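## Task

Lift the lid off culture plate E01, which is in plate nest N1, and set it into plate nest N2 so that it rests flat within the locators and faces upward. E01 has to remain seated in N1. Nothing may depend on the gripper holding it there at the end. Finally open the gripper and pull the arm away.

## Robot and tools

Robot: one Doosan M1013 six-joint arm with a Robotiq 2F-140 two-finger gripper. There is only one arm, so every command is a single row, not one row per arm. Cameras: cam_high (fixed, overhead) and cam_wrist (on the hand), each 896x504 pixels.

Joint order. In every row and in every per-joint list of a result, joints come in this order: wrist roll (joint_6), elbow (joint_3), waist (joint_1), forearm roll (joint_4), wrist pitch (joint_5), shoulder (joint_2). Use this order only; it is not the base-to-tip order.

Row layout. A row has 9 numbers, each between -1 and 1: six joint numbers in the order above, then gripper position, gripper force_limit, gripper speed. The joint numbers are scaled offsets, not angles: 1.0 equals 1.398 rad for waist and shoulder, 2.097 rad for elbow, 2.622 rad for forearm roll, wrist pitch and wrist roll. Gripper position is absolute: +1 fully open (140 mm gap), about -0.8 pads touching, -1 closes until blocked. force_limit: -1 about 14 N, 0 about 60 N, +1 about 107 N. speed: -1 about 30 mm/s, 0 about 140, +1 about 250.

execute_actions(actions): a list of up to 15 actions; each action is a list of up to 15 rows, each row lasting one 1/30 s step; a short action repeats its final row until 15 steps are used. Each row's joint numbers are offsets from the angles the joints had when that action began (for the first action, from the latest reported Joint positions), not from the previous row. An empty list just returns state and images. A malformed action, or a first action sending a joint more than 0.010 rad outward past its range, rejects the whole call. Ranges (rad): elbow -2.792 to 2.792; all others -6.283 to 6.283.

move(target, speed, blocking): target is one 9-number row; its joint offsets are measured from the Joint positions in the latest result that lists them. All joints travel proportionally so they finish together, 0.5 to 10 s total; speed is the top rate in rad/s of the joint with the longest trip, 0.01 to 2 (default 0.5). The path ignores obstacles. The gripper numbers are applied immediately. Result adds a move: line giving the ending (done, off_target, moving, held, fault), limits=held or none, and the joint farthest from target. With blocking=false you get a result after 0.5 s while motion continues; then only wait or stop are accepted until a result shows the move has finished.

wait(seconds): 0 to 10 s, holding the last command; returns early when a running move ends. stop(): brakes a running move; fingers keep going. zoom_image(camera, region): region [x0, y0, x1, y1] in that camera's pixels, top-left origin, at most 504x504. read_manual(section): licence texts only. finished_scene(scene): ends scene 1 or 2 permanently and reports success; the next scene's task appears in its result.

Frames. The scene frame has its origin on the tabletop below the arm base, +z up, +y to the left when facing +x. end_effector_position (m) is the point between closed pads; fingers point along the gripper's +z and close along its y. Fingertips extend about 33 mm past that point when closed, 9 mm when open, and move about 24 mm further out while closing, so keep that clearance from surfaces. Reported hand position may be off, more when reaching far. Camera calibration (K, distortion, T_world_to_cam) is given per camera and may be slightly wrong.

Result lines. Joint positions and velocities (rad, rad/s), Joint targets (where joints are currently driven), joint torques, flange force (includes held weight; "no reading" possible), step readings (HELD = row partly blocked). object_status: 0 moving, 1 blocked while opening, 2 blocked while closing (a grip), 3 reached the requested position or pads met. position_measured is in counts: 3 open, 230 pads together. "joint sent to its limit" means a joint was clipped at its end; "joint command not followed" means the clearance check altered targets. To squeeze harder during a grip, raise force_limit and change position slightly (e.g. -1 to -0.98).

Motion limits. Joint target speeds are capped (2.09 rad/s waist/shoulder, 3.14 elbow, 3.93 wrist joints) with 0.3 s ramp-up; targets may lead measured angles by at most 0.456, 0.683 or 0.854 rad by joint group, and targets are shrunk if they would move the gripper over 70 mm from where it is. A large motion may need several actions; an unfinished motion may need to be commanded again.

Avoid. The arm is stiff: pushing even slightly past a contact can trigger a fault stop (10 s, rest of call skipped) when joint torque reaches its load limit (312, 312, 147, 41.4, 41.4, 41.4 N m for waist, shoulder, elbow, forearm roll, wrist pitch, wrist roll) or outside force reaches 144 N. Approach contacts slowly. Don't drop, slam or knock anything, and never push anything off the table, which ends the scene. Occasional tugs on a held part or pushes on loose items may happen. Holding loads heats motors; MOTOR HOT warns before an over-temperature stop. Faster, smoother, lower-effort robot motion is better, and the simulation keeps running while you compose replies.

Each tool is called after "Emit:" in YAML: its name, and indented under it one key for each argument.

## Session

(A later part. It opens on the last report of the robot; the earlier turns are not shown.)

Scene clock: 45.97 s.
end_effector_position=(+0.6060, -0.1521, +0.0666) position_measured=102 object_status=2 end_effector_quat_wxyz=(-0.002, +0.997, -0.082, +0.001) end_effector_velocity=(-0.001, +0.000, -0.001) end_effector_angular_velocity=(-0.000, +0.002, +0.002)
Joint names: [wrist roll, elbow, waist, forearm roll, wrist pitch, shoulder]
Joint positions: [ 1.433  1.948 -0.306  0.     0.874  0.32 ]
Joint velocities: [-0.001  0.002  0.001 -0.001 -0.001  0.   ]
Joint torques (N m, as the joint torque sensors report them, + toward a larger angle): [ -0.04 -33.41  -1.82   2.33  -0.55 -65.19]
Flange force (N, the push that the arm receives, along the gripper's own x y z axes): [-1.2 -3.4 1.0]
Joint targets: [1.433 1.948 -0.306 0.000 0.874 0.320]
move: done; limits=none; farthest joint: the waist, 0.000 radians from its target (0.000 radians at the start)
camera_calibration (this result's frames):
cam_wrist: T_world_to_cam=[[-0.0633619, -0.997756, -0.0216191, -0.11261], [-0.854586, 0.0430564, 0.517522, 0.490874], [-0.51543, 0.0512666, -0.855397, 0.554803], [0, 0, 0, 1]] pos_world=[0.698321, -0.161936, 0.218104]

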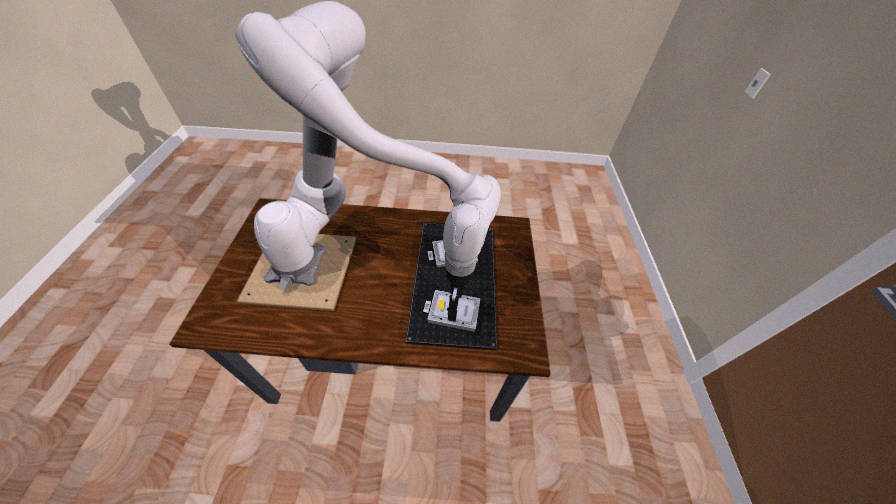

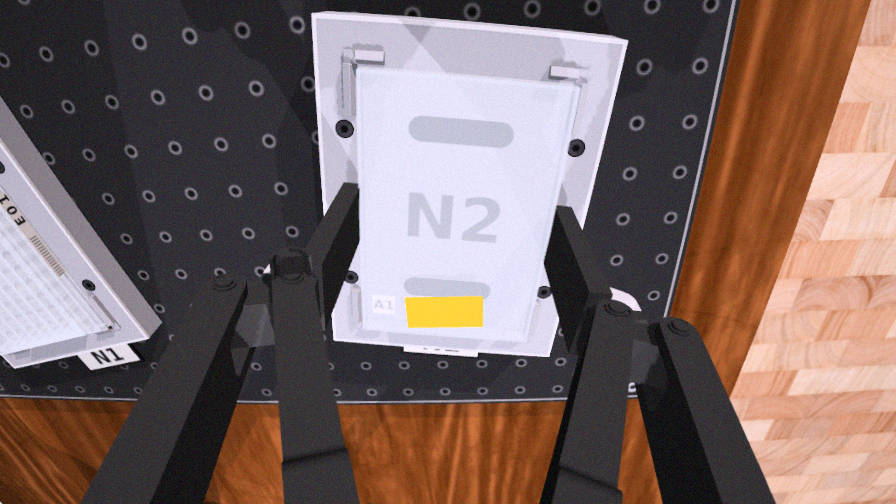

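Light contact; release.

Emit:
move:
  target: [0,0,0,0,0,0,0.6,-0.6,-0.6]

Emit:
move:
  target: [0,-0.022,0,0,0.0425,-0.046,0.6,-0.6,-0.6]
  speed: 0.2

Emit:
zoom_image:
  camera: "cam_wrist"
  region: [330, 0, 610, 310]

Scene clock: 48.53 s.
end_effector_position=(+0.6060, -0.1521, +0.0666) position_measured=53 object_status=3 end_effector_quat_wxyz=(-0.002, +0.997, -0.082, +0.001) end_effector_velocity=(+0.001, -0.001, +0.001) end_effector_angular_velocity=(-0.003, -0.001, +0.002)
Joint names: [wrist roll, elbow, waist, forearm roll, wrist pitch, shoulder]
Joint positions: [ 1.433  1.948 -0.306  0.     0.874  0.32 ]
Joint velocities: [ 0.    -0.001  0.001 -0.003  0.    -0.001]
Joint torques (N m, as the joint torque sensors report them, + toward a larger angle): [ -0.12 -34.05  -0.69   2.81  -0.48 -65.8 ]
Flange force (N, the push that the arm receives, along the gripper's own x y z axes): [-1.7 -1.9 1.7]
Joint targets: [1.433 1.948 -0.306 0.000 0.874 0.320]
move: done; limits=none; farthest joint: the waist, 0.000 radians from its target (0.000 radians at the start)
camera_calibration (this result's frames):
cam_wrist: T_world_to_cam=[[-0.0633626, -0.997756, -0.0216275, -0.112607], [-0.854568, 0.0430509, 0.517552, 0.490868], [-0.515459, 0.0512756, -0.855378, 0.554785], [0, 0, 0, 1]] pos_world=[0.698314, -0.161933, 0.218066]

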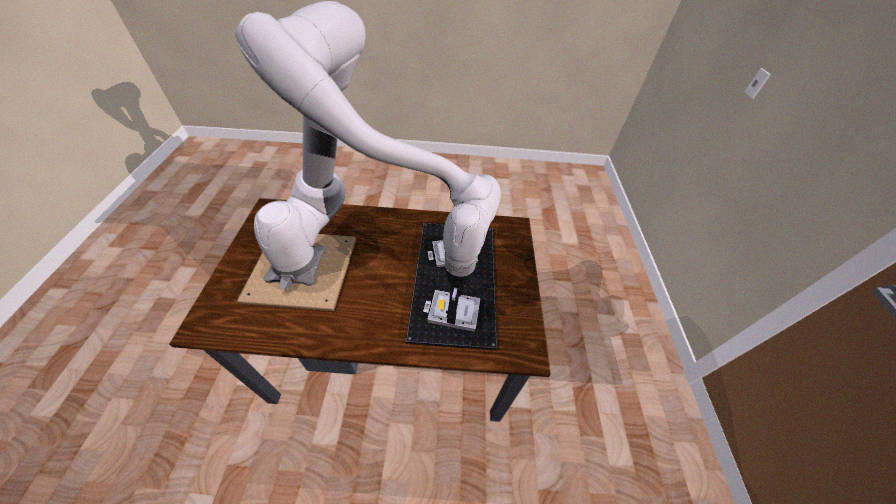

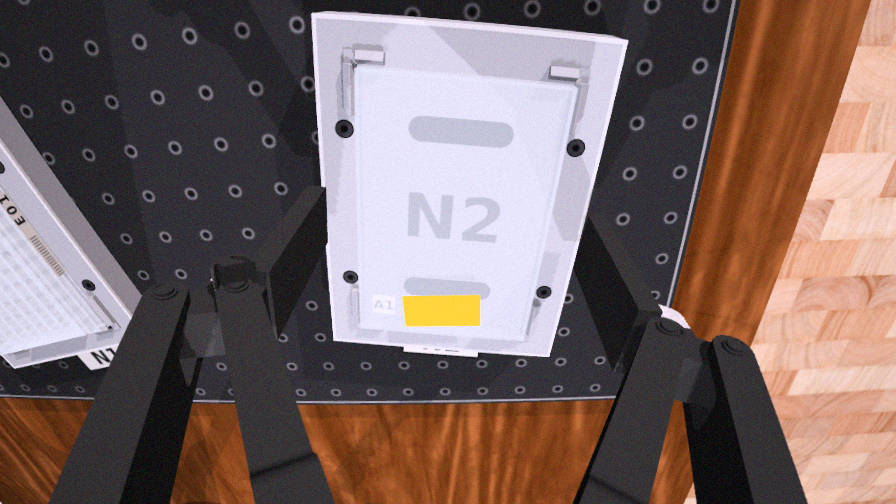

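Scene clock: 49.50 s.
end_effector_position=(+0.6044, -0.1518, +0.1272) position_measured=53 object_status=3 end_effector_quat_wxyz=(-0.002, +0.997, -0.082, +0.000) end_effector_velocity=(+0.000, -0.000, +0.000) end_effector_angular_velocity=(+0.000, +0.000, -0.000)
Joint names: [wrist roll, elbow, waist, forearm roll, wrist pitch, shoulder]
Joint positions: [ 1.433  1.902 -0.306  0.     0.985  0.256]
Joint velocities: [-0.    -0.001 -0.     0.     0.001 -0.   ]
Joint torques (N m, as the joint torque sensors report them, + toward a larger angle): [ -0.08 -36.31  -0.63   3.12  -0.32 -61.75]
Flange force (N, the push that the arm receives, along the gripper's own x y z axes): [-1.3 -1.6 2.0]
Joint targets: [1.433 1.901 -0.306 0.000 0.985 0.256]
move: done; limits=none; farthest joint: the waist, 0.000 radians from its target (0.000 radians at the start)
camera_calibration (this result's frames):
cam_wrist: T_world_to_cam=[[-0.0633686, -0.997751, -0.0218701, -0.111099], [-0.854076, 0.0428811, 0.518378, 0.457637], [-0.516274, 0.0515276, -0.854872, 0.606312], [0, 0, 0, 1]] pos_world=[0.69684, -0.161715, 0.278661]

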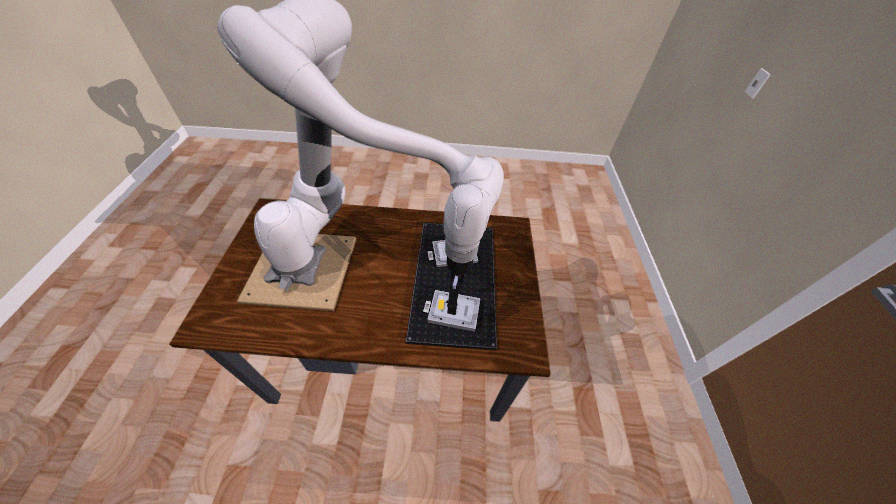

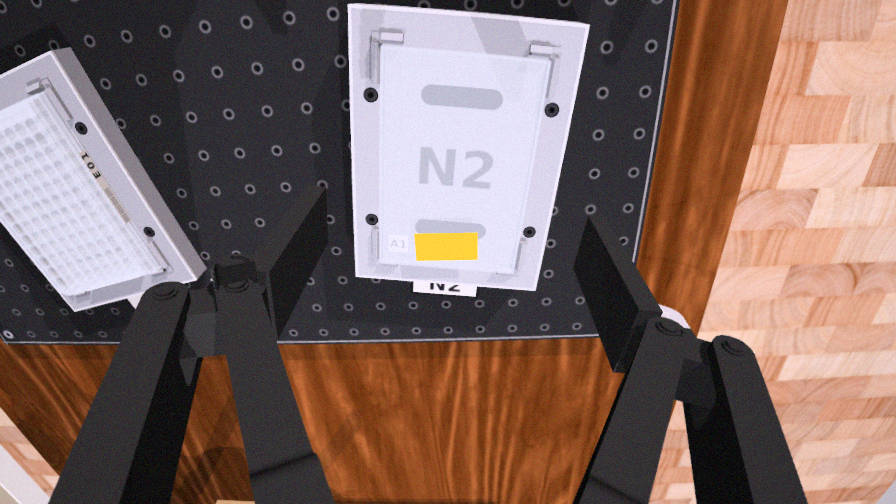

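Region (330, 0, 610, 310) of cam_wrist's 896x504 image, scaled by 1.626, with more detail than that image has; it fills the left 455 columns of this view, and the rest is white.

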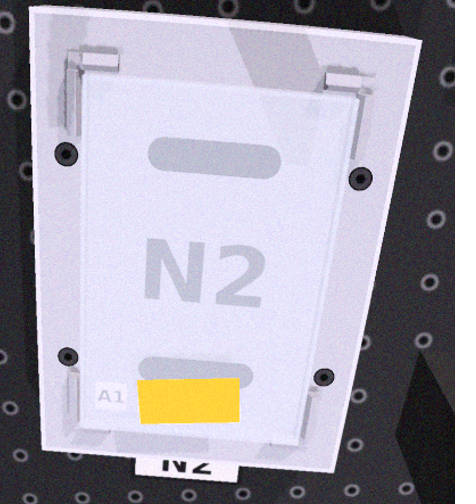

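Emit:
finished_scene:
  scene: 2

The scene is finished: the task was done.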